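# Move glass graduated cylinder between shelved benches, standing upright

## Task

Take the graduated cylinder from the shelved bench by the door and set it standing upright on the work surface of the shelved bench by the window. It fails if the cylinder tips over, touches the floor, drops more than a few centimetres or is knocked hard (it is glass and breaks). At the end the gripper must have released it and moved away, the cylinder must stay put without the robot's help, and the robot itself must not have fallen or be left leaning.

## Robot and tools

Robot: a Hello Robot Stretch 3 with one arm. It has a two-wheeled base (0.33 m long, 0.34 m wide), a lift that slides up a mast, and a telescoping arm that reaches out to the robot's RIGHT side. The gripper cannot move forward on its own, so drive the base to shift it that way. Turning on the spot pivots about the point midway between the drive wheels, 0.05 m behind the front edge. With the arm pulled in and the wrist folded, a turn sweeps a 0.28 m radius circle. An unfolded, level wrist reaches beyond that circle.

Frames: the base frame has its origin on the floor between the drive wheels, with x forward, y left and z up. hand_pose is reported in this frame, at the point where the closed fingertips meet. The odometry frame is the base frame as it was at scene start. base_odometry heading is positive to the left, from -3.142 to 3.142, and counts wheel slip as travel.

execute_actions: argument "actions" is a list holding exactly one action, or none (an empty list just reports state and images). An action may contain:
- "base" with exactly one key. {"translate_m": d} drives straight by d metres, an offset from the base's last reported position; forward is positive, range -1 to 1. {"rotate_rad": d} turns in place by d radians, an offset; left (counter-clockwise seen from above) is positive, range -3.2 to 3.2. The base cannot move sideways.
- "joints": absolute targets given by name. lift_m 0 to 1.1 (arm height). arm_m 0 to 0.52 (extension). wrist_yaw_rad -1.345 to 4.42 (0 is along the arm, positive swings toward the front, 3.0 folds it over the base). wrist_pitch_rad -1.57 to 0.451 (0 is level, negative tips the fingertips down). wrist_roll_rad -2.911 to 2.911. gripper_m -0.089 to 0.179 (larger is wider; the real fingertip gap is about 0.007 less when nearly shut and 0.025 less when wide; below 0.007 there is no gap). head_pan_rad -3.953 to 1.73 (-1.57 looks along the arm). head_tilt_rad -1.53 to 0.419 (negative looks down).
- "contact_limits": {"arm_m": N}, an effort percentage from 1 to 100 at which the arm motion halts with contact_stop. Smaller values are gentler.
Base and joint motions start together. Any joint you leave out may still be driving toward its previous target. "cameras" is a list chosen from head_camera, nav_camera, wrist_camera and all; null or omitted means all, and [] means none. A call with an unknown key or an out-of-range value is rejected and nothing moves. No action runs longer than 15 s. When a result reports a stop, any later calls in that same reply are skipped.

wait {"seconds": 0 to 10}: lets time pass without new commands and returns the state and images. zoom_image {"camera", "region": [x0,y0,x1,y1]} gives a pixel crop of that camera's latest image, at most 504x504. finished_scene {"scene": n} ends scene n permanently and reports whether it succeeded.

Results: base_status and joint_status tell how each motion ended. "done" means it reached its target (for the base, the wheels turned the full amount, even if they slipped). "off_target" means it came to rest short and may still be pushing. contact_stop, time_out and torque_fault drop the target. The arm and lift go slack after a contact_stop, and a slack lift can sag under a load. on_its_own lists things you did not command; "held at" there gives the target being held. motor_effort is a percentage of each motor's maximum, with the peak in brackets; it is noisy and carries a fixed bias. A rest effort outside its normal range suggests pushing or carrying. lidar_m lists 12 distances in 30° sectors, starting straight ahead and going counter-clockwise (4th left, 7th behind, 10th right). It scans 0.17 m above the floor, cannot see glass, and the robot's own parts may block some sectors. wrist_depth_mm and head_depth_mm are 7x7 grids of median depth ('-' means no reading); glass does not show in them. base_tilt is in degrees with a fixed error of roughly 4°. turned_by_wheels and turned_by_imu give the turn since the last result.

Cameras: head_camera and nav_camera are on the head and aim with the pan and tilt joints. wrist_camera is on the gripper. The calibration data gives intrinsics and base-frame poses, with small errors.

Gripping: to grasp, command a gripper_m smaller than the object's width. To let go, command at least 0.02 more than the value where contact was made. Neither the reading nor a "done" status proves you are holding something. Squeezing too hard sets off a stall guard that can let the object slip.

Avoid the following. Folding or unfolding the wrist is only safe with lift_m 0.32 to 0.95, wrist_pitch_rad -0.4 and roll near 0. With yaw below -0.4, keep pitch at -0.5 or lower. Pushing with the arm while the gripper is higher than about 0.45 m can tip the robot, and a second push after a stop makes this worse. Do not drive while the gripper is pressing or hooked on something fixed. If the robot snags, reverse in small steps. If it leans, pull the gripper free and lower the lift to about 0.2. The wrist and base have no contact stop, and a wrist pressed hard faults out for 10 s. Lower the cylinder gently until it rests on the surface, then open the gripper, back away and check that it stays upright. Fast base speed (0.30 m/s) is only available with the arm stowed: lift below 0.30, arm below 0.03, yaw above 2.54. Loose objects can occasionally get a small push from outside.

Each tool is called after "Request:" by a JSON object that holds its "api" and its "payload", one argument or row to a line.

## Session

Request:
{"api": "execute_actions", "payload": {
  "actions": []
}}

Scene clock: 0.00 s.
base_odometry: x=+0.000 y=+0.000 heading=+0.000 (m, m, rad; odometry frame)
turned_by_wheels: +0.000 (rad since the last result)
turned_by_imu: +0.000 (rad since the last result)
base_tilt: forward=+0.6 right=-2.7 (deg)
lidar_m: 2.03 1.33 1.33 1.56 2.45 1.98 2.08 1.37 1.36 1.57 2.07 1.50
head_depth_mm: 1895 2250 2270 2292 2285 2301 2203 / 1879 2458 2476 2492 2519 2561 2247 / 1868 2586 2662 2668 2662 2681 2306 / 1862 2421 2463 2419 2333 2335 2242 / 1827 2246 2179 2197 2143 2113 2086 / 1810 2012 2019 1952 1954 1938 1922 / 1797 1836 1829 1803 1780 1761 1748
base_status: not commanded
joint_positions: lift_m=+0.404 arm_m=-0.001 wrist_yaw_rad=+2.907 wrist_pitch_rad=-0.326 wrist_roll_rad=-0.001 gripper_m=+0.037 head_pan_rad=-0.003 head_tilt_rad=-0.013
joint_status: not commanded
motor_effort: left_wheel=+0 right_wheel=+0 lift_m=+21 arm_m=+0 wrist_yaw_rad=+1 wrist_pitch_rad=+4 wrist_roll_rad=-1 gripper_m=+0 head_pan_rad=+1 head_tilt_rad=+0 (%)
hand_pose: x=+0.0334 y=+0.0844 z=+0.4381 quat_wxyz=(+0.196, +0.706, +0.033, +0.680) (m; base frame)
wrist_depth_mm: - - - - - - 965 / - - - - - - - / - - - - - - - / - - - - - - - / 841 - 881 857 875 831 826 / 704 681 - 687 666 681 688 / 596 584 580 569 576 582 559
pictures: head_camera (sideways: a quarter turn clockwise sets it upright), nav_camera (sideways: a quarter turn counterclockwise sets it upright), wrist_camera
camera_calibration (this result's frames):
head_camera: T_world_to_cam=[[0.00805811, 0.0406259, -0.999142, 1.31956], [-0.0264199, 0.998834, 0.0404003, -0.0500889], [0.999618, 0.0260716, 0.00912205, -0.0658027], [0, 0, 0, 1]] pos_world=[0.0538211, -0.00186222, 1.32105]
nav_camera: T_world_to_cam=[[0.0180604, 0.00684763, 0.999813, -1.26265], [0.0432252, -0.999047, 0.00606157, 0.0458304], [0.998902, 0.0431077, -0.0183392, -0.0281093], [0, 0, 0, 1]] pos_world=[0.0489014, 0.0556446, 1.26162]
wrist_camera: T_world_to_cam=[[0.969421, -0.243783, -0.028158, 0.00632332], [-0.141945, -0.463425, -0.874694, 0.460783], [0.200186, 0.851943, -0.483858, 0.300726], [0, 0, 0, 1]] pos_world=[-0.000925057, -0.041121, 0.548731]
Images, in order (width x height): head_camera 896x504, nav_camera 672x504, wrist_camera 644x364.

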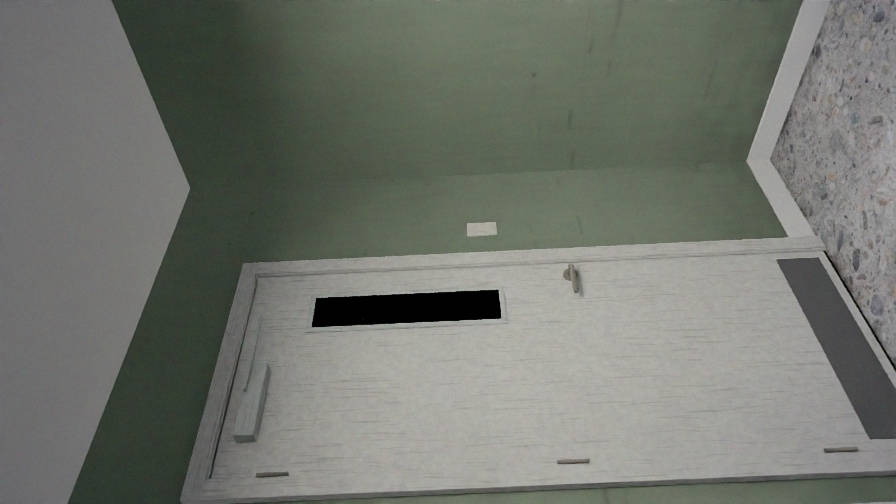

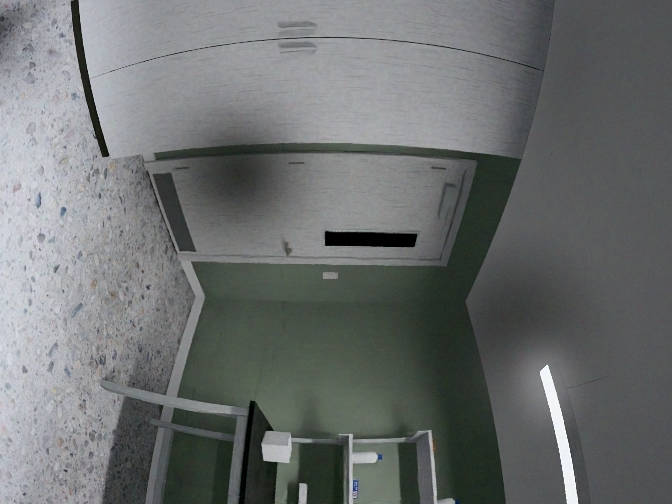

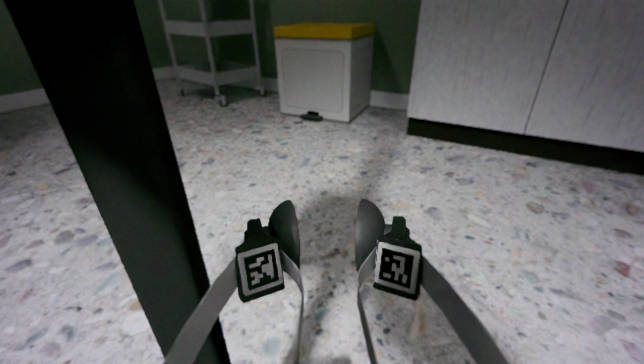

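Similar layout. Look at the bench on the right and lower the lift to stow at the same time.

Request:
{"api": "execute_actions", "payload": {
  "actions": [
    {"joints": {"head_pan_rad": -1.0, "head_tilt_rad": -0.3, "lift_m": 0.28, "wrist_pitch_rad": -0.4}}
  ],
  "cameras": ["head_camera", "nav_camera"]
}}

Scene clock: 3.20 s.
base_odometry: x=+0.000 y=+0.000 heading=+0.000 (m, m, rad; odometry frame)
turned_by_wheels: +0.000 (rad since the last result)
turned_by_imu: +0.000 (rad since the last result)
base_tilt: forward=+0.7 right=-2.7 (deg)
lidar_m: 2.05 1.33 1.33 1.56 2.45 1.98 2.09 1.37 1.37 1.56 2.06 1.50
head_depth_mm: 2071 2175 2317 1699 2442 1812 1528 / 1993 2079 2257 1732 2428 1975 1550 / 1982 2088 2185 1602 2413 1994 1545 / 1935 2012 2121 1639 2337 2008 1549 / 1900 1984 2075 1492 2328 2034 1573 / 1864 1944 2046 1540 2260 2050 1582 / 1791 1933 1999 1585 2202 2064 1609
base_status: not commanded
joint_positions: lift_m=+0.280 arm_m=-0.001 wrist_yaw_rad=+2.907 wrist_pitch_rad=-0.414 wrist_roll_rad=-0.001 gripper_m=+0.037 head_pan_rad=-0.993 head_tilt_rad=-0.296
joint_status: all done
motor_effort: left_wheel=+0(0) right_wheel=+0(1) lift_m=+16(19) arm_m=+0(0) wrist_yaw_rad=+1(1) wrist_pitch_rad=+4(4) wrist_roll_rad=-1(1) gripper_m=+0(1) head_pan_rad=-2(33) head_tilt_rad=-2(20) (%)
hand_pose: x=+0.0311 y=+0.0746 z=+0.2938 quat_wxyz=(+0.226, +0.704, +0.064, +0.671) (m; base frame)
wrist_depth_mm: - - - - - - 956 / - - - - - - - / 974 - 940 946 920 940 923 / 712 - 705 716 731 704 713 / 576 583 607 584 597 574 563 / 490 488 - 493 462 487 484 / 442 - - 425 414 419 419
pictures: head_camera (sideways: a quarter turn clockwise sets it upright), nav_camera (sideways: a quarter turn counterclockwise sets it upright)
camera_calibration (this result's frames):
head_camera: T_world_to_cam=[[-0.114351, 0.249724, -0.961541, 1.27099], [0.827014, 0.560202, 0.0471389, -0.0640514], [0.550429, -0.789817, -0.270584, 0.301036], [0, 0, 0, 1]] pos_world=[0.0326114, -0.0437513, 1.30659]
nav_camera: T_world_to_cam=[[0.167906, -0.244768, 0.954933, -1.20477], [-0.811233, -0.584678, -0.00722525, 0.0683403], [0.560097, -0.77346, -0.296735, 0.336949], [0, 0, 0, 1]] pos_world=[0.0690044, 0.00568382, 1.25096]
Images, in order (width x height): head_camera 896x504, nav_camera 672x504.

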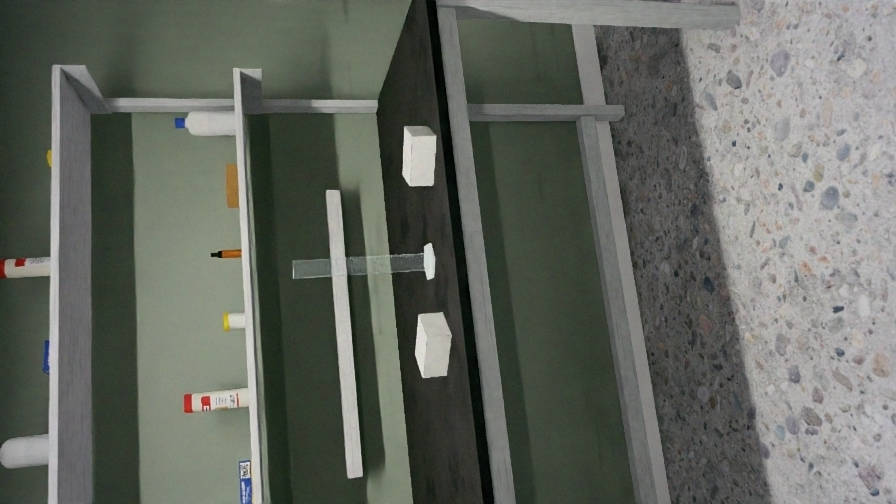

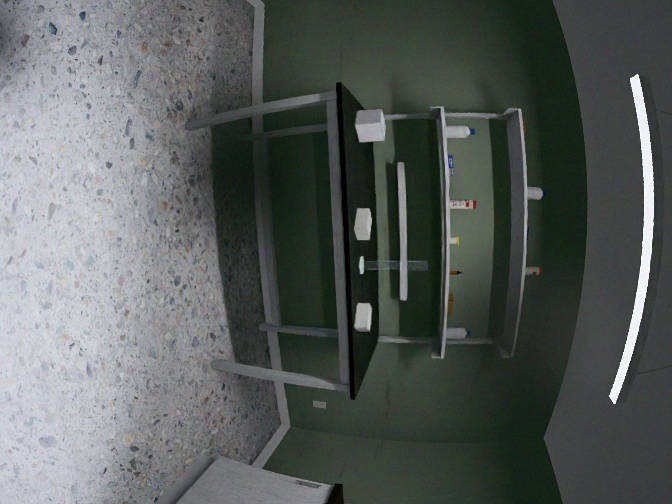

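Request:
{"api": "execute_actions", "payload": {
  "actions": [
    {"base": {"rotate_rad": -0.945}, "joints": {"head_pan_rad": -2.0}}
  ],
  "cameras": ["nav_camera"]
}}

Request:
{"api": "execute_actions", "payload": {
  "actions": [
    {"base": {"translate_m": 0.9}, "joints": {"head_pan_rad": -3.0, "head_tilt_rad": -0.25}}
  ],
  "cameras": ["head_camera", "nav_camera"]
}}

Scene clock: 12.83 s.
base_odometry: x=+0.000 y=+0.000 heading=-0.945 (m, m, rad; odometry frame)
turned_by_wheels: -0.945 (rad since the last result)
turned_by_imu: -0.941 (rad since the last result)
base_tilt: forward=+0.7 right=-2.6 (deg)
lidar_m: 2.06 1.49 1.94 1.33 1.33 1.64 1.84 2.08 1.52 1.36 1.37 1.66
head_depth_mm: 2597 2722 2861 3032 2733 1969 1540 / 2429 2543 2667 2801 2735 1978 1549 / 2231 2333 2452 2593 2610 1991 1547 / 2099 2203 2261 2375 2490 2016 1564 / 1972 2040 2130 2192 1601 1694 1556 / 1855 1644 1992 1476 1495 1552 1574 / 1465 1520 1632 1415 1396 1451 1537
base_status: done
joint_positions: lift_m=+0.280 arm_m=-0.001 wrist_yaw_rad=+2.907 wrist_pitch_rad=-0.414 wrist_roll_rad=-0.001 gripper_m=+0.037 head_pan_rad=-1.993 head_tilt_rad=-0.297
joint_status: all done
motor_effort: left_wheel=+2(9) right_wheel=-2(9) lift_m=+16(16) arm_m=+0(1) wrist_yaw_rad=+1(0) wrist_pitch_rad=+4(4) wrist_roll_rad=-1(1) gripper_m=+1(0) head_pan_rad=-2(31) head_tilt_rad=-1(2) (%)
hand_pose: x=+0.0311 y=+0.0745 z=+0.2938 quat_wxyz=(+0.226, +0.704, +0.064, +0.671) (m; base frame)
wrist_depth_mm: - - - - - - - / - - - - - - - / 968 - 930 942 920 920 905 / 724 - 748 700 704 685 703 / 593 593 613 577 598 577 572 / 489 481 - 499 466 482 485 / 438 - - 417 418 416 419
pictures: nav_camera (sideways: a quarter turn counterclockwise sets it upright)
camera_calibration (this result's frames):
nav_camera: T_world_to_cam=[[-0.115692, -0.274229, 0.95468, -1.20271], [-0.930146, 0.367118, -0.00726481, 0.0691172], [-0.348488, -0.888832, -0.297546, 0.343547], [0, 0, 0, 1]] pos_world=[0.0448672, -0.0498378, 1.25093]
Images, in order (width x height): nav_camera 672x504.

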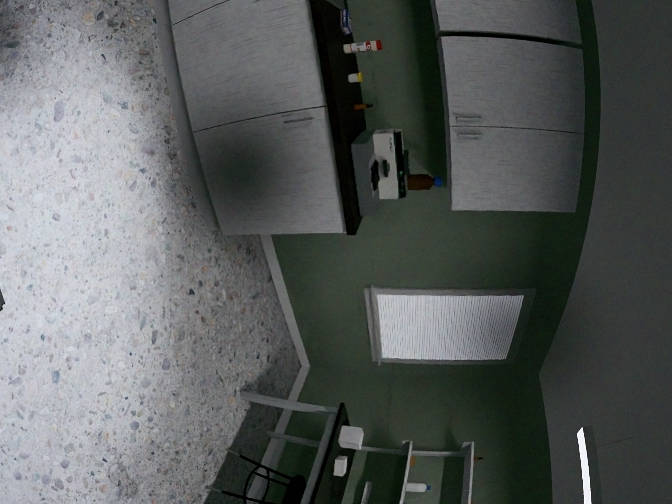

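Scene clock: 17.60 s.
base_odometry: x=+0.527 y=-0.729 heading=-0.945 (m, m, rad; odometry frame)
turned_by_wheels: +0.000 (rad since the last result)
turned_by_imu: +0.000 (rad since the last result)
base_tilt: forward=+0.7 right=-2.7 (deg)
lidar_m: 1.17 1.18 0.84 1.90 1.67 1.82 2.75 2.83 1.34 1.20 1.21 0.90
head_depth_mm: 3007 3211 3305 3444 2908 2071 1579 / 3055 3119 3322 3428 2813 2081 1595 / 3035 3169 3298 3446 2974 2064 1620 / 3017 3148 3276 3486 3018 2115 1610 / 3087 3192 3292 3053 2996 2141 1642 / 3047 3197 3290 3403 3083 2148 1643 / 3056 3105 3262 3377 2983 2186 1658
base_status: done
joint_positions: lift_m=+0.280 arm_m=-0.001 wrist_yaw_rad=+2.907 wrist_pitch_rad=-0.414 wrist_roll_rad=-0.001 gripper_m=+0.037 head_pan_rad=-2.993 head_tilt_rad=-0.260
joint_status: all done
motor_effort: left_wheel=+2(8) right_wheel=-3(7) lift_m=+16(16) arm_m=+0(0) wrist_yaw_rad=+0(0) wrist_pitch_rad=+4(4) wrist_roll_rad=+0(1) gripper_m=+0(1) head_pan_rad=-2(34) head_tilt_rad=+3(10) (%)
hand_pose: x=+0.0311 y=+0.0745 z=+0.2938 quat_wxyz=(+0.226, +0.704, +0.064, +0.671) (m; base frame)
wrist_depth_mm: - - - - - - - / - - - - - - - / 933 - 945 926 914 906 909 / 707 - 722 714 704 711 698 / 586 587 608 573 592 584 566 / 487 482 - 496 470 482 477 / 437 - - 415 416 416 416
pictures: head_camera (sideways: a quarter turn clockwise sets it upright), nav_camera (sideways: a quarter turn counterclockwise sets it upright)
camera_calibration (this result's frames):
head_camera: T_world_to_cam=[[0.239713, -0.00521439, -0.97083, 1.28097], [0.166784, -0.984898, 0.0464715, -0.0591575], [-0.95641, -0.173059, -0.235223, 0.264203], [0, 0, 0, 1]] pos_world=[-0.0445119, -0.00586194, 1.3085]
nav_camera: T_world_to_cam=[[-0.257723, -0.045576, 0.965143, -1.21552], [-0.194145, 0.980957, -0.00551992, 0.0623562], [-0.946513, -0.1888, -0.261664, 0.300494], [0, 0, 0, 1]] pos_world=[-0.0167388, -0.0598338, 1.25212]
Images, in order (width x height): head_camera 896x504, nav_camera 672x504.

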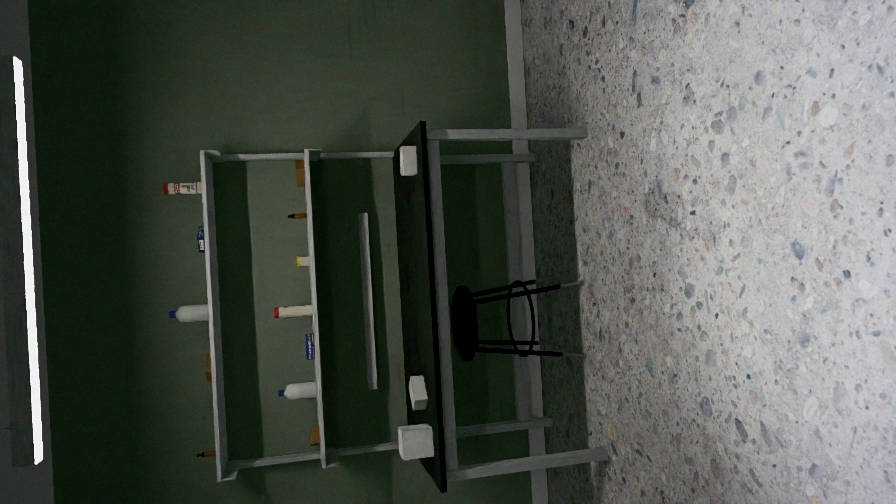

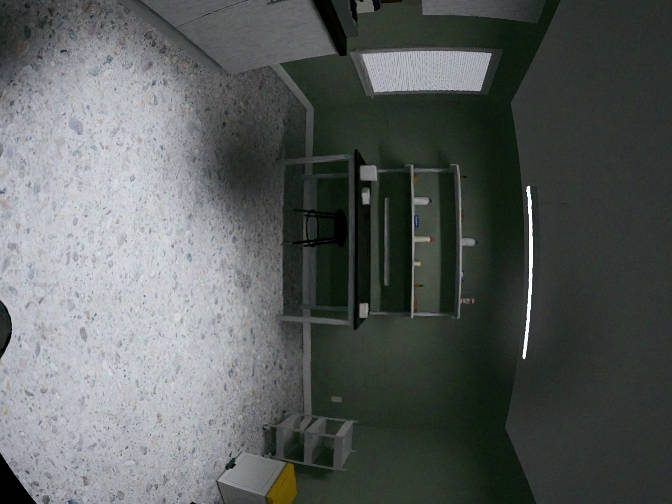

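Request:
{"api": "execute_actions", "payload": {
  "actions": [
    {"base": {"rotate_rad": 1.6}, "joints": {"lift_m": 0.6, "head_pan_rad": -1.57, "head_tilt_rad": -0.55}}
  ],
  "cameras": ["head_camera"]
}}

Scene clock: 23.57 s.
base_odometry: x=+0.527 y=-0.729 heading=+0.655 (m, m, rad; odometry frame)
turned_by_wheels: +1.600 (rad since the last result)
turned_by_imu: +1.597 (rad since the last result)
base_tilt: forward=+0.7 right=-2.6 (deg)
lidar_m: 1.90 1.53 1.87 3.32 2.89 1.31 1.20 0.90 0.91 1.18 1.18 0.84
head_depth_mm: 1146 1246 1109 691 1595 1511 1266 / 1127 1198 1119 750 670 1523 1269 / 1113 1189 1143 754 639 1541 1274 / 1096 1176 1168 766 645 1543 1286 / 1082 1146 1191 742 625 1558 1288 / 1071 1136 1208 673 629 1518 1300 / 1052 1124 1200 756 612 1511 1312
base_status: done
joint_positions: lift_m=+0.600 arm_m=-0.001 wrist_yaw_rad=+2.907 wrist_pitch_rad=-0.415 wrist_roll_rad=-0.001 gripper_m=+0.037 head_pan_rad=-1.577 head_tilt_rad=-0.544
joint_status: all done
motor_effort: left_wheel=-3(8) right_wheel=+4(9) lift_m=+25(28) arm_m=+0(1) wrist_yaw_rad=+0(0) wrist_pitch_rad=+4(4) wrist_roll_rad=+0(1) gripper_m=+1(0) head_pan_rad=+4(35) head_tilt_rad=-3(21) (%)
hand_pose: x=+0.0311 y=+0.0744 z=+0.6131 quat_wxyz=(+0.226, +0.704, +0.064, +0.671) (m; base frame)
wrist_depth_mm: - - - - - - - / - - - - - - - / - - - - - - - / - - - - - - - / - - - - - - - / 855 848 - 877 819 857 853 / 733 736 724 726 748 729 732
pictures: head_camera (sideways: a quarter turn clockwise sets it upright)
camera_calibration (this result's frames):
head_camera: T_world_to_cam=[[0.0437124, 0.498723, -0.865658, 1.1449], [0.998751, -0.000815573, 0.0499631, -0.0687602], [0.0242118, -0.866761, -0.498136, 0.600368], [0, 0, 0, 1]] pos_world=[0.004092, -0.0506696, 1.29359]
Images, in order (width x height): head_camera 896x504.

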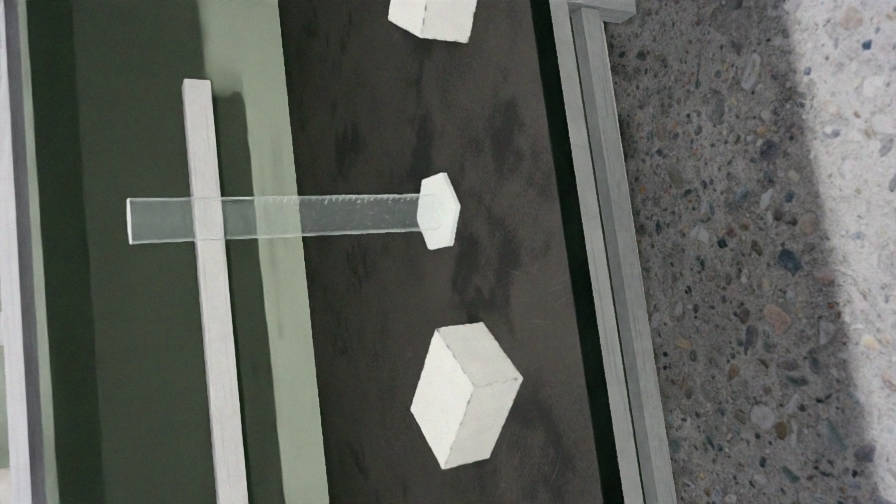

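Request:
{"api": "execute_actions", "payload": {
  "actions": [
    {"joints": {"lift_m": 0.94, "wrist_yaw_rad": 0.0}}
  ],
  "cameras": []
}}

Request:
{"api": "execute_actions", "payload": {
  "actions": [
    {"joints": {"lift_m": 0.98, "wrist_pitch_rad": 0.0, "gripper_m": 0.13}}
  ],
  "cameras": ["head_camera", "wrist_camera"]
}}

Scene clock: 32.07 s.
base_odometry: x=+0.527 y=-0.729 heading=+0.655 (m, m, rad; odometry frame)
turned_by_wheels: +0.000 (rad since the last result)
turned_by_imu: +0.001 (rad since the last result)
base_tilt: forward=+0.7 right=-2.7 (deg)
lidar_m: 1.90 1.53 1.87 3.30 2.89 1.31 1.20 0.90 0.91 1.18 1.19 0.84
head_depth_mm: 1149 1256 1108 689 681 - - / 1131 1205 1119 751 665 - - / 1113 1183 1142 756 615 - - / 1096 1181 1164 768 641 1507 1276 / 1082 1149 1182 740 625 1549 1291 / 1071 1131 1200 672 627 1524 1296 / 1049 1128 1203 762 612 1516 1310
base_status: not commanded
joint_positions: lift_m=+0.940 arm_m=-0.001 wrist_yaw_rad=+0.002 wrist_pitch_rad=-0.415 wrist_roll_rad=-0.001 gripper_m=+0.037 head_pan_rad=-1.577 head_tilt_rad=-0.544
joint_status: all done
motor_effort: left_wheel=-3(3) right_wheel=+4(4) lift_m=+25(25) arm_m=-1(0) wrist_yaw_rad=-1(3) wrist_pitch_rad=+4(4) wrist_roll_rad=+0(0) gripper_m=+1(1) head_pan_rad=+3(4) head_tilt_rad=-3(3) (%)
hand_pose: x=-0.0212 y=-0.3690 z=+0.9531 quat_wxyz=(+0.693, +0.146, -0.691, -0.145) (m; base frame)
wrist_depth_mm: 845 877 902 899 944 936 - / 550 385 451 526 522 378 432 / 371 355 367 368 360 361 356 / 283 293 302 312 383 404 - / - - - - - - - / - - - - - - - / - - - - - - 808
pictures: none
No camera images: the call's "cameras" was empty. Leave "cameras" out to get every camera's image.

Scene clock: 33.47 s.
base_odometry: x=+0.527 y=-0.729 heading=+0.655 (m, m, rad; odometry frame)
turned_by_wheels: +0.000 (rad since the last result)
turned_by_imu: +0.000 (rad since the last result)
base_tilt: forward=+0.6 right=-2.7 (deg)
lidar_m: 1.90 1.52 1.87 3.30 2.89 1.31 1.20 0.90 0.91 1.17 1.18 0.84
head_depth_mm: 1147 1262 1096 689 626 - - / 1128 1207 1124 825 - - - / 1110 1189 1142 793 - - - / 1101 1182 1164 790 643 1505 1282 / 1085 1157 1188 816 626 1551 1296 / 1065 1135 1206 674 629 1524 1293 / 1056 1125 1208 760 612 1498 1314
base_status: not commanded
joint_positions: lift_m=+0.980 arm_m=-0.001 wrist_yaw_rad=+0.002 wrist_pitch_rad=-0.021 wrist_roll_rad=-0.001 gripper_m=+0.130 head_pan_rad=-1.577 head_tilt_rad=-0.544
joint_status: all done
motor_effort: left_wheel=-3(3) right_wheel=+4(4) lift_m=+25(27) arm_m=-1(1) wrist_yaw_rad=+0(1) wrist_pitch_rad=+6(7) wrist_roll_rad=+0(1) gripper_m=+1(82) head_pan_rad=+4(4) head_tilt_rad=-3(3) (%)
hand_pose: x=-0.0210 y=-0.3999 z=+1.0889 quat_wxyz=(+0.708, +0.008, -0.707, -0.007) (m; base frame)
wrist_depth_mm: 676 692 776 782 812 809 - / 902 923 963 - - - - / 919 999 - - - - - / 946 - - - - - - / 670 702 631 624 634 667 614 / 458 475 417 446 436 393 435 / 354 345 344 341 339 353 365
pictures: head_camera (sideways: a quarter turn clockwise sets it upright), wrist_camera
camera_calibration (this result's frames):
head_camera: T_world_to_cam=[[0.0437124, 0.498723, -0.865658, 1.1449], [0.998751, -0.000815588, 0.0499631, -0.0687602], [0.0242118, -0.866761, -0.498136, 0.600368], [0, 0, 0, 1]] pos_world=[0.004092, -0.0506696, 1.29359]
wrist_camera: T_world_to_cam=[[-0.999541, 0.000723382, -0.0302914, 0.0180494], [0.02983, 0.198896, -0.979567, 1.18051], [0.00531624, -0.98002, -0.198826, -0.00792168], [0, 0, 0, 1]] pos_world=[-0.0171315, -0.242576, 1.15536]
Images, in order (width x height): head_camera 896x504, wrist_camera 644x364.

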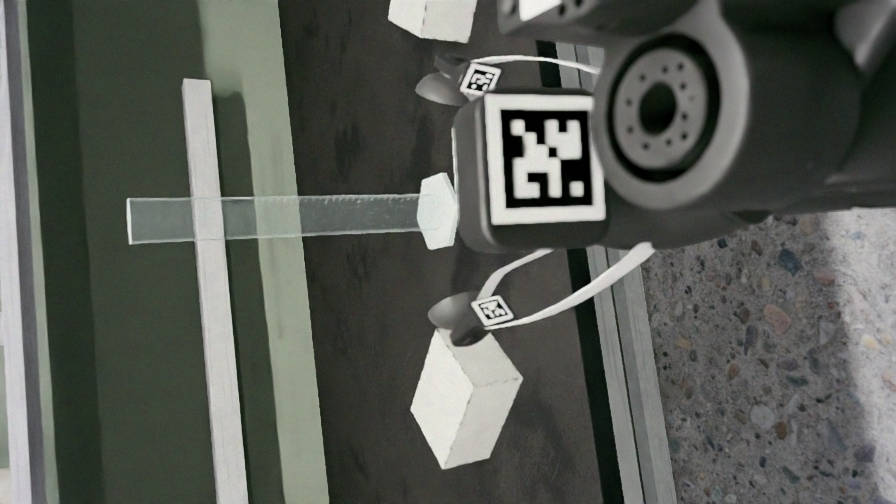

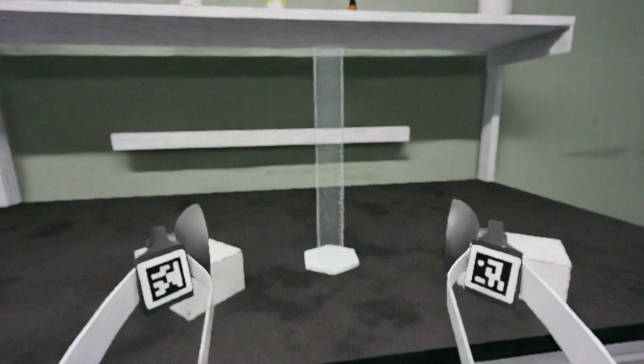

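Request:
{"api": "execute_actions", "payload": {
  "actions": [
    {"joints": {"arm_m": 0.24}}
  ],
  "cameras": ["head_camera", "wrist_camera"]
}}

Scene clock: 38.50 s.
base_odometry: x=+0.527 y=-0.729 heading=+0.655 (m, m, rad; odometry frame)
turned_by_wheels: +0.000 (rad since the last result)
turned_by_imu: +0.001 (rad since the last result)
base_tilt: forward=+0.6 right=-2.6 (deg)
lidar_m: 1.90 1.53 1.87 3.30 2.89 1.31 1.20 0.90 0.91 1.17 1.18 0.84
head_depth_mm: 1147 1254 - 678 1597 1517 1257 / 1131 1203 - - 670 1517 1274 / 1110 1182 - - 638 1531 1276 / 1097 1186 1172 735 646 1533 1282 / 1083 1152 1194 738 624 1549 1278 / 1070 1136 1211 671 627 1527 1301 / 1053 1129 1198 760 612 1500 1300
base_status: not commanded
joint_positions: lift_m=+0.980 arm_m=+0.240 wrist_yaw_rad=+0.000 wrist_pitch_rad=-0.020 wrist_roll_rad=-0.001 gripper_m=+0.130 head_pan_rad=-1.577 head_tilt_rad=-0.544
joint_status: all done
motor_effort: left_wheel=-3(3) right_wheel=+4(4) lift_m=+25(25) arm_m=+4(6) wrist_yaw_rad=+0(1) wrist_pitch_rad=+6(6) wrist_roll_rad=+0(0) gripper_m=+0(1) head_pan_rad=+4(3) head_tilt_rad=-3(3) (%)
hand_pose: x=-0.0213 y=-0.6404 z=+1.0891 quat_wxyz=(+0.708, +0.008, -0.707, -0.007) (m; base frame)
wrist_depth_mm: 692 706 731 703 697 739 656 / 701 724 768 793 825 846 888 / 732 725 771 796 837 891 929 / 745 782 806 849 885 894 945 / 653 710 643 641 625 677 598 / 455 466 445 445 428 405 429 / 349 341 339 341 337 335 285
pictures: head_camera (sideways: a quarter turn clockwise sets it upright), wrist_camera
camera_calibration (this result's frames):
head_camera: T_world_to_cam=[[0.0437125, 0.498723, -0.865658, 1.1449], [0.998751, -0.00081582, 0.0499631, -0.0687602], [0.0242116, -0.866761, -0.498136, 0.600368], [0, 0, 0, 1]] pos_world=[0.00409199, -0.0506696, 1.29359]
wrist_camera: T_world_to_cam=[[-0.999539, 0.00182369, -0.0302935, 0.018649], [0.030055, 0.197936, -0.979754, 1.2282], [0.00420941, -0.980213, -0.1979, -0.244766], [0, 0, 0, 1]] pos_world=[-0.0172427, -0.483062, 1.15546]
Images, in order (width x height): head_camera 896x504, wrist_camera 644x364.

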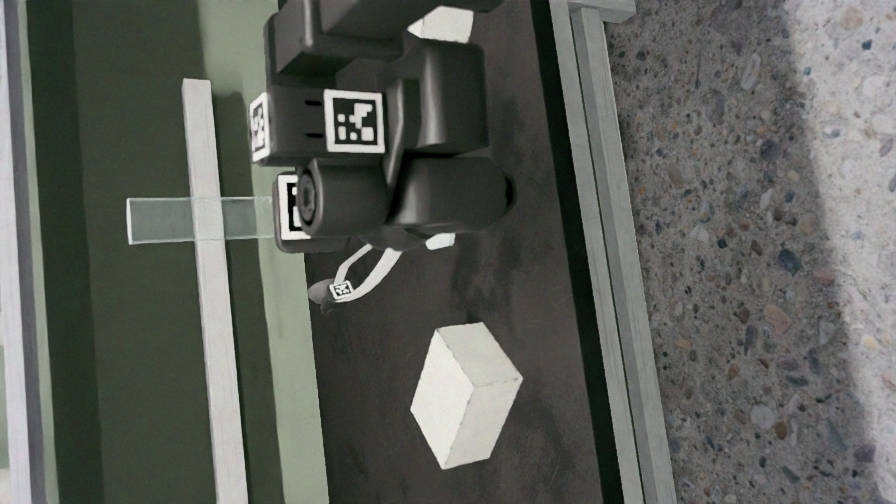

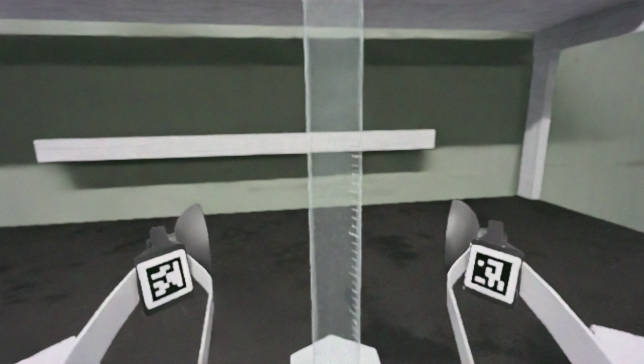

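Request:
{"api": "zoom_image", "payload": {
  "camera": "wrist_camera",
  "region": [180, 100, 480, 300]
}}

Region (180, 100, 480, 300) of wrist_camera's 644x364 image, scaled by 1.680.

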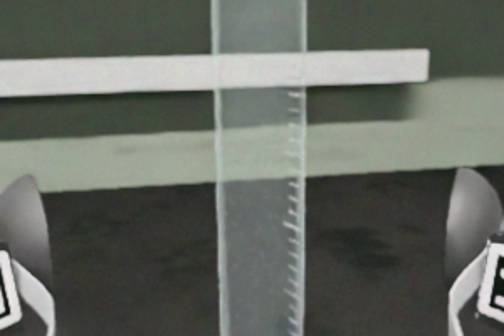

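Request:
{"api": "execute_actions", "payload": {
  "actions": [
    {"base": {"translate_m": -0.008}, "joints": {"arm_m": 0.30}}
  ],
  "cameras": ["wrist_camera"]
}}

Request:
{"api": "zoom_image", "payload": {
  "camera": "wrist_camera",
  "region": [180, 100, 480, 300]
}}

Scene clock: 48.53 s.
base_odometry: x=+0.521 y=-0.734 heading=+0.655 (m, m, rad; odometry frame)
turned_by_wheels: +0.000 (rad since the last result)
turned_by_imu: +0.001 (rad since the last result)
base_tilt: forward=+0.7 right=-2.6 (deg)
lidar_m: 1.91 1.53 1.88 2.84 2.90 1.30 1.19 0.90 0.90 1.18 1.18 0.85
head_depth_mm: 1148 1250 - 689 1593 1512 1256 / 1128 1196 - 700 674 1518 1269 / 1118 1173 - 693 657 1526 1275 / 1098 1179 1217 746 643 1544 1279 / 1084 1154 1187 773 625 1556 1285 / 1067 1142 1213 669 629 1519 1305 / 1055 1130 1208 762 611 1509 1312
base_status: done
joint_positions: lift_m=+0.980 arm_m=+0.300 wrist_yaw_rad=+0.000 wrist_pitch_rad=-0.020 wrist_roll_rad=-0.001 gripper_m=+0.130 head_pan_rad=-1.577 head_tilt_rad=-0.544
joint_status: all done
motor_effort: left_wheel=-2(7) right_wheel=+3(7) lift_m=+25(25) arm_m=+4(1) wrist_yaw_rad=+0(0) wrist_pitch_rad=+6(6) wrist_roll_rad=+0(1) gripper_m=+1(0) head_pan_rad=+3(4) head_tilt_rad=-3(3) (%)
hand_pose: x=-0.0213 y=-0.7004 z=+1.0891 quat_wxyz=(+0.708, +0.008, -0.707, -0.007) (m; base frame)
wrist_depth_mm: 629 656 684 695 722 741 649 / 658 683 710 728 761 815 820 / 664 690 700 747 790 817 847 / 709 717 754 779 835 845 894 / 660 725 648 630 633 664 604 / 454 469 449 438 433 413 432 / 348 343 342 341 339 336 332
pictures: wrist_camera
camera_calibration (this result's frames):
wrist_camera: T_world_to_cam=[[-0.999539, 0.00187425, -0.0302935, 0.018781], [0.0300651, 0.197933, -0.979754, 1.24007], [0.00415977, -0.980214, -0.197898, -0.303581], [0, 0, 0, 1]] pos_world=[-0.0172477, -0.54306, 1.15546]
Images, in order (width x height): wrist_camera 644x364.

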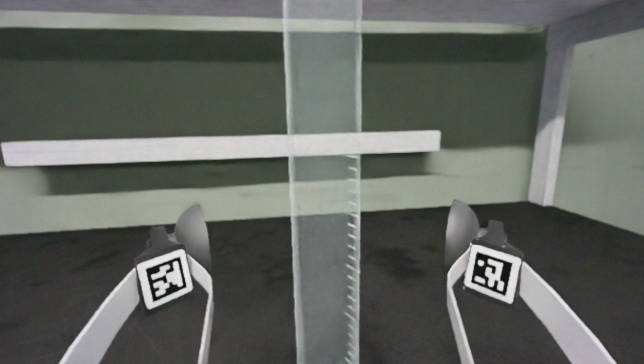

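Region (180, 100, 480, 300) of wrist_camera's 644x364 image, scaled by 1.680.

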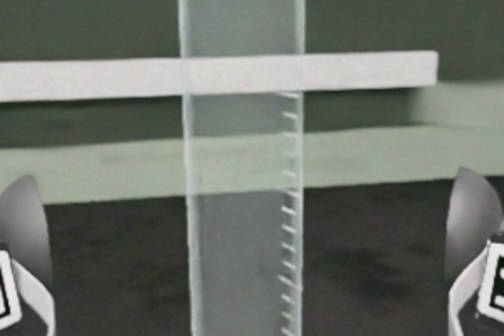

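Request:
{"api": "execute_actions", "payload": {
  "actions": [
    {"joints": {"arm_m": 0.33, "gripper_m": 0.075}}
  ],
  "cameras": ["head_camera", "wrist_camera"]
}}

Request:
{"api": "zoom_image", "payload": {
  "camera": "wrist_camera",
  "region": [180, 100, 480, 300]
}}

Scene clock: 52.10 s.
base_odometry: x=+0.521 y=-0.734 heading=+0.655 (m, m, rad; odometry frame)
turned_by_wheels: +0.000 (rad since the last result)
turned_by_imu: +0.001 (rad since the last result)
base_tilt: forward=+0.7 right=-2.5 (deg)
lidar_m: 1.91 1.54 1.87 2.85 2.89 1.31 1.19 0.90 0.90 1.18 1.19 0.84
head_depth_mm: 1149 1247 - 685 1604 1509 1266 / 1126 1197 - 717 670 1512 1267 / 1114 1177 - 720 657 1533 1275 / 1106 1180 1086 754 642 1540 1283 / 1086 1144 1185 771 625 1555 1291 / 1070 1133 1212 669 628 1523 1299 / 1058 1128 1208 760 613 1497 1311
base_status: not commanded
joint_positions: lift_m=+0.980 arm_m=+0.330 wrist_yaw_rad=+0.000 wrist_pitch_rad=-0.020 wrist_roll_rad=-0.001 gripper_m=+0.075 head_pan_rad=-1.577 head_tilt_rad=-0.544
joint_status: all done
motor_effort: left_wheel=-2(3) right_wheel=+3(3) lift_m=+25(25) arm_m=+4(3) wrist_yaw_rad=+0(0) wrist_pitch_rad=+6(6) wrist_roll_rad=+0(1) gripper_m=+1(79) head_pan_rad=+4(3) head_tilt_rad=-2(3) (%)
hand_pose: x=-0.0213 y=-0.7304 z=+1.0891 quat_wxyz=(+0.708, +0.008, -0.707, -0.007) (m; base frame)
wrist_depth_mm: 612 640 654 679 703 736 652 / 640 661 700 716 716 775 809 / 663 658 697 709 740 806 840 / 674 689 720 740 815 819 849 / 677 645 693 631 691 614 601 / 457 448 413 438 416 434 430 / 349 346 343 339 337 335 333
pictures: head_camera (sideways: a quarter turn clockwise sets it upright), wrist_camera
camera_calibration (this result's frames):
head_camera: T_world_to_cam=[[0.0437124, 0.498723, -0.865658, 1.1449], [0.998751, -0.000815585, 0.0499631, -0.0687602], [0.0242118, -0.866761, -0.498136, 0.600368], [0, 0, 0, 1]] pos_world=[0.004092, -0.0506696, 1.29359]
wrist_camera: T_world_to_cam=[[-0.999539, 0.00187372, -0.0302935, 0.0188369], [0.0300649, 0.197933, -0.979754, 1.24601], [0.00416028, -0.980214, -0.197898, -0.33299], [0, 0, 0, 1]] pos_world=[-0.0172476, -0.573063, 1.15546]
Images, in order (width x height): head_camera 896x504, wrist_camera 644x364.

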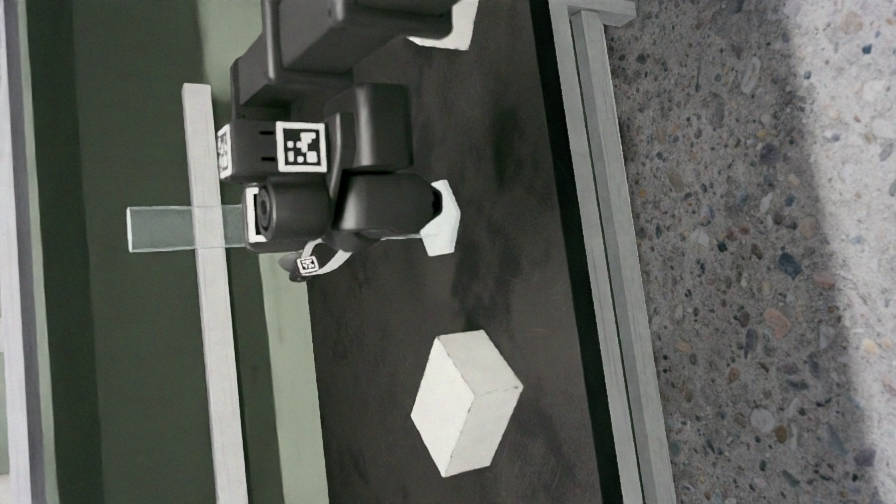

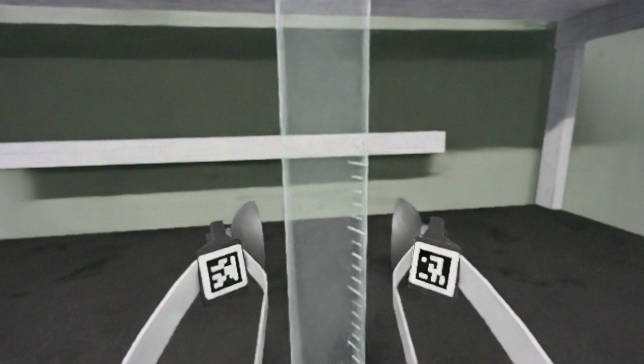

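Region (180, 100, 480, 300) of wrist_camera's 644x364 image, scaled by 1.680.

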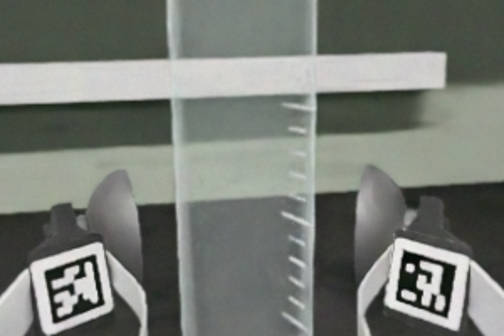

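Request:
{"api": "execute_actions", "payload": {
  "actions": [
    {"joints": {"gripper_m": -0.005}}
  ],
  "cameras": ["wrist_camera"]
}}

Request:
{"api": "execute_actions", "payload": {
  "actions": [
    {"joints": {"lift_m": 1.0}}
  ],
  "cameras": ["head_camera", "wrist_camera"]
}}

Scene clock: 55.10 s.
base_odometry: x=+0.521 y=-0.734 heading=+0.655 (m, m, rad; odometry frame)
turned_by_wheels: +0.000 (rad since the last result)
turned_by_imu: +0.000 (rad since the last result)
base_tilt: forward=+0.7 right=-2.7 (deg)
lidar_m: 1.91 1.53 1.88 2.85 2.89 1.30 1.19 0.90 0.90 1.18 1.19 0.85
head_depth_mm: 1149 1249 - 687 1598 1510 1257 / 1129 1200 - 716 673 1526 1272 / 1114 1166 - 720 657 1518 1278 / 1096 1181 1165 753 642 1548 1281 / 1083 1153 1187 771 626 1545 1290 / 1070 1138 1214 670 628 1514 1301 / 1050 1124 1195 763 610 1499 1295
base_status: not commanded
joint_positions: lift_m=+0.980 arm_m=+0.330 wrist_yaw_rad=+0.000 wrist_pitch_rad=-0.020 wrist_roll_rad=-0.001 gripper_m=-0.004 head_pan_rad=-1.577 head_tilt_rad=-0.544
joint_status: all done
motor_effort: left_wheel=-3(2) right_wheel=+3(3) lift_m=+25(25) arm_m=+4(4) wrist_yaw_rad=+0(0) wrist_pitch_rad=+6(6) wrist_roll_rad=-1(0) gripper_m=-20(91) head_pan_rad=+4(5) head_tilt_rad=-3(3) (%)
hand_pose: x=-0.0213 y=-0.7304 z=+1.0891 quat_wxyz=(+0.708, +0.008, -0.707, -0.007) (m; base frame)
wrist_depth_mm: 602 626 659 681 720 732 651 / 631 661 681 723 748 769 806 / 640 665 704 714 754 787 846 / 675 688 705 753 785 826 865 / 683 652 680 631 681 617 606 / 456 451 419 444 403 433 427 / 350 348 339 339 337 334 335
pictures: wrist_camera
camera_calibration (this result's frames):
wrist_camera: T_world_to_cam=[[-0.999539, 0.00185632, -0.0302938, 0.018829], [0.0300618, 0.197933, -0.979754, 1.24601], [0.00417741, -0.980214, -0.197898, -0.33299], [0, 0, 0, 1]] pos_world=[-0.0172459, -0.573064, 1.15546]
Images, in order (width x height): wrist_camera 644x364.

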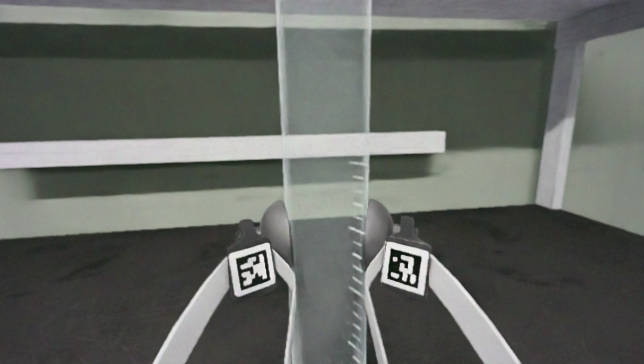

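Scene clock: 56.03 s.
base_odometry: x=+0.521 y=-0.734 heading=+0.655 (m, m, rad; odometry frame)
turned_by_wheels: +0.000 (rad since the last result)
turned_by_imu: +0.000 (rad since the last result)
base_tilt: forward=+0.7 right=-2.6 (deg)
lidar_m: 1.91 1.54 1.87 2.85 2.89 1.30 1.19 0.90 0.90 1.18 1.19 0.85
head_depth_mm: 1148 1240 971 685 1605 1507 1253 / 1124 1191 - 748 670 1517 1275 / 1117 1173 - 726 656 1526 1274 / 1099 1187 1098 758 642 1557 1291 / 1085 1145 1188 773 623 1550 1294 / 1060 1140 1212 671 630 1518 1307 / 1051 1131 1207 759 614 1502 1305
base_status: not commanded
joint_positions: lift_m=+1.000 arm_m=+0.330 wrist_yaw_rad=+0.000 wrist_pitch_rad=-0.035 wrist_roll_rad=-0.001 gripper_m=-0.004 head_pan_rad=-1.577 head_tilt_rad=-0.544
joint_status: all done
motor_effort: left_wheel=-2(3) right_wheel=+3(3) lift_m=+26(26) arm_m=+4(3) wrist_yaw_rad=+0(0) wrist_pitch_rad=+11(11) wrist_roll_rad=-1(1) gripper_m=-19(19) head_pan_rad=+3(3) head_tilt_rad=-3(3) (%)
hand_pose: x=-0.0213 y=-0.7299 z=+1.1052 quat_wxyz=(+0.708, +0.013, -0.706, -0.013) (m; base frame)
wrist_depth_mm: 604 630 642 678 698 734 624 / 629 666 675 692 728 781 790 / 654 664 696 710 753 788 818 / 683 688 735 738 795 832 863 / 691 667 704 644 699 638 616 / 475 481 443 461 425 459 451 / 371 364 360 359 352 356 353
pictures: head_camera (sideways: a quarter turn clockwise sets it upright), wrist_camera
camera_calibration (this result's frames):
head_camera: T_world_to_cam=[[0.0437124, 0.498723, -0.865658, 1.1449], [0.998751, -0.000815579, 0.0499631, -0.0687602], [0.0242118, -0.866761, -0.498136, 0.600368], [0, 0, 0, 1]] pos_world=[0.004092, -0.0506696, 1.29359]
wrist_camera: T_world_to_cam=[[-0.99954, 0.00230811, -0.0302559, 0.0196041], [0.030055, 0.212541, -0.97669, 1.26898], [0.0041763, -0.977149, -0.212512, -0.310956], [0, 0, 0, 1]] pos_world=[-0.0172456, -0.573607, 1.17392]
Images, in order (width x height): head_camera 896x504, wrist_camera 644x364.

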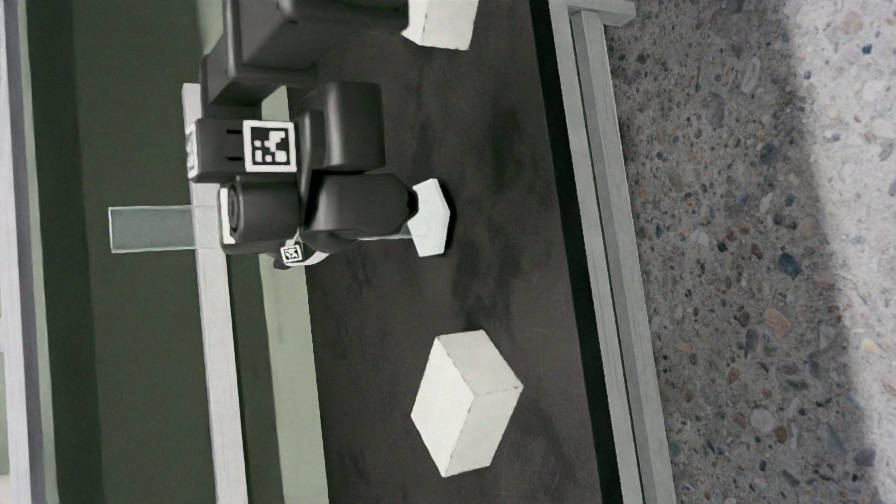

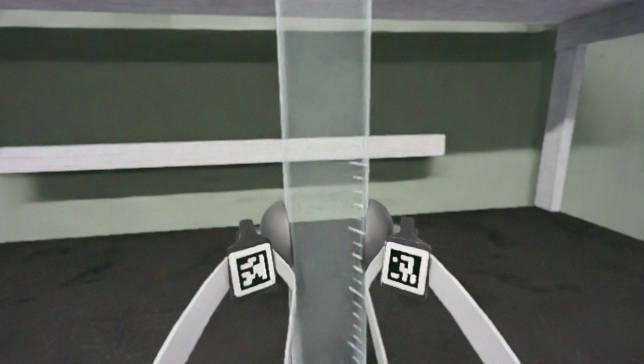

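Request:
{"api": "execute_actions", "payload": {
  "actions": [],
  "cameras": ["wrist_camera"]
}}

Scene clock: 58.03 s.
base_odometry: x=+0.521 y=-0.734 heading=+0.655 (m, m, rad; odometry frame)
turned_by_wheels: +0.000 (rad since the last result)
turned_by_imu: +0.000 (rad since the last result)
base_tilt: forward=+0.7 right=-2.5 (deg)
lidar_m: 1.91 1.54 1.88 2.84 2.89 1.30 1.20 0.90 0.90 1.18 1.19 0.84
head_depth_mm: 1148 1239 972 685 1601 1503 1259 / 1130 1200 - 749 669 1529 1264 / 1109 1181 - 727 657 1523 1279 / 1095 1175 1088 760 642 1530 1277 / 1085 1150 1185 774 624 1542 1282 / 1070 1132 1207 667 629 1521 1299 / 1058 1128 1204 760 611 1504 1317
base_status: not commanded
joint_positions: lift_m=+1.000 arm_m=+0.330 wrist_yaw_rad=+0.000 wrist_pitch_rad=-0.035 wrist_roll_rad=-0.001 gripper_m=-0.004 head_pan_rad=-1.577 head_tilt_rad=-0.544
joint_status: all done
motor_effort: left_wheel=-3(3) right_wheel=+3(3) lift_m=+26(26) arm_m=+4(3) wrist_yaw_rad=+0(0) wrist_pitch_rad=+11(11) wrist_roll_rad=+0(1) gripper_m=-19(19) head_pan_rad=+4(3) head_tilt_rad=-3(3) (%)
hand_pose: x=-0.0213 y=-0.7299 z=+1.1052 quat_wxyz=(+0.708, +0.013, -0.706, -0.013) (m; base frame)
wrist_depth_mm: 612 642 659 671 701 725 640 / 629 655 678 710 719 756 787 / 640 675 697 705 737 781 799 / 684 697 714 751 805 829 863 / 681 679 679 650 696 624 615 / 476 469 438 453 429 453 452 / 366 360 361 358 358 355 351
pictures: wrist_camera
camera_calibration (this result's frames):
wrist_camera: T_world_to_cam=[[-0.99954, 0.00230828, -0.0302558, 0.0196041], [0.030055, 0.212541, -0.97669, 1.26898], [0.00417612, -0.977149, -0.212512, -0.310956], [0, 0, 0, 1]] pos_world=[-0.0172457, -0.573607, 1.17392]
Images, in order (width x height): wrist_camera 644x364.

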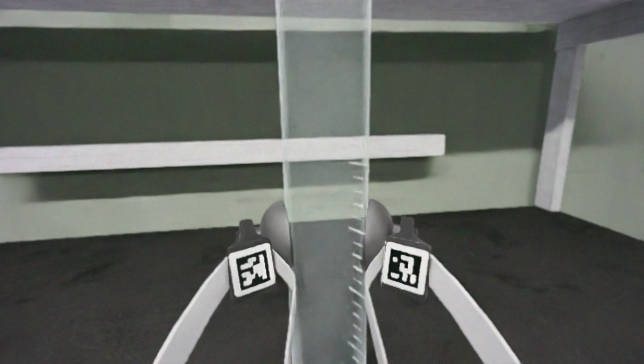

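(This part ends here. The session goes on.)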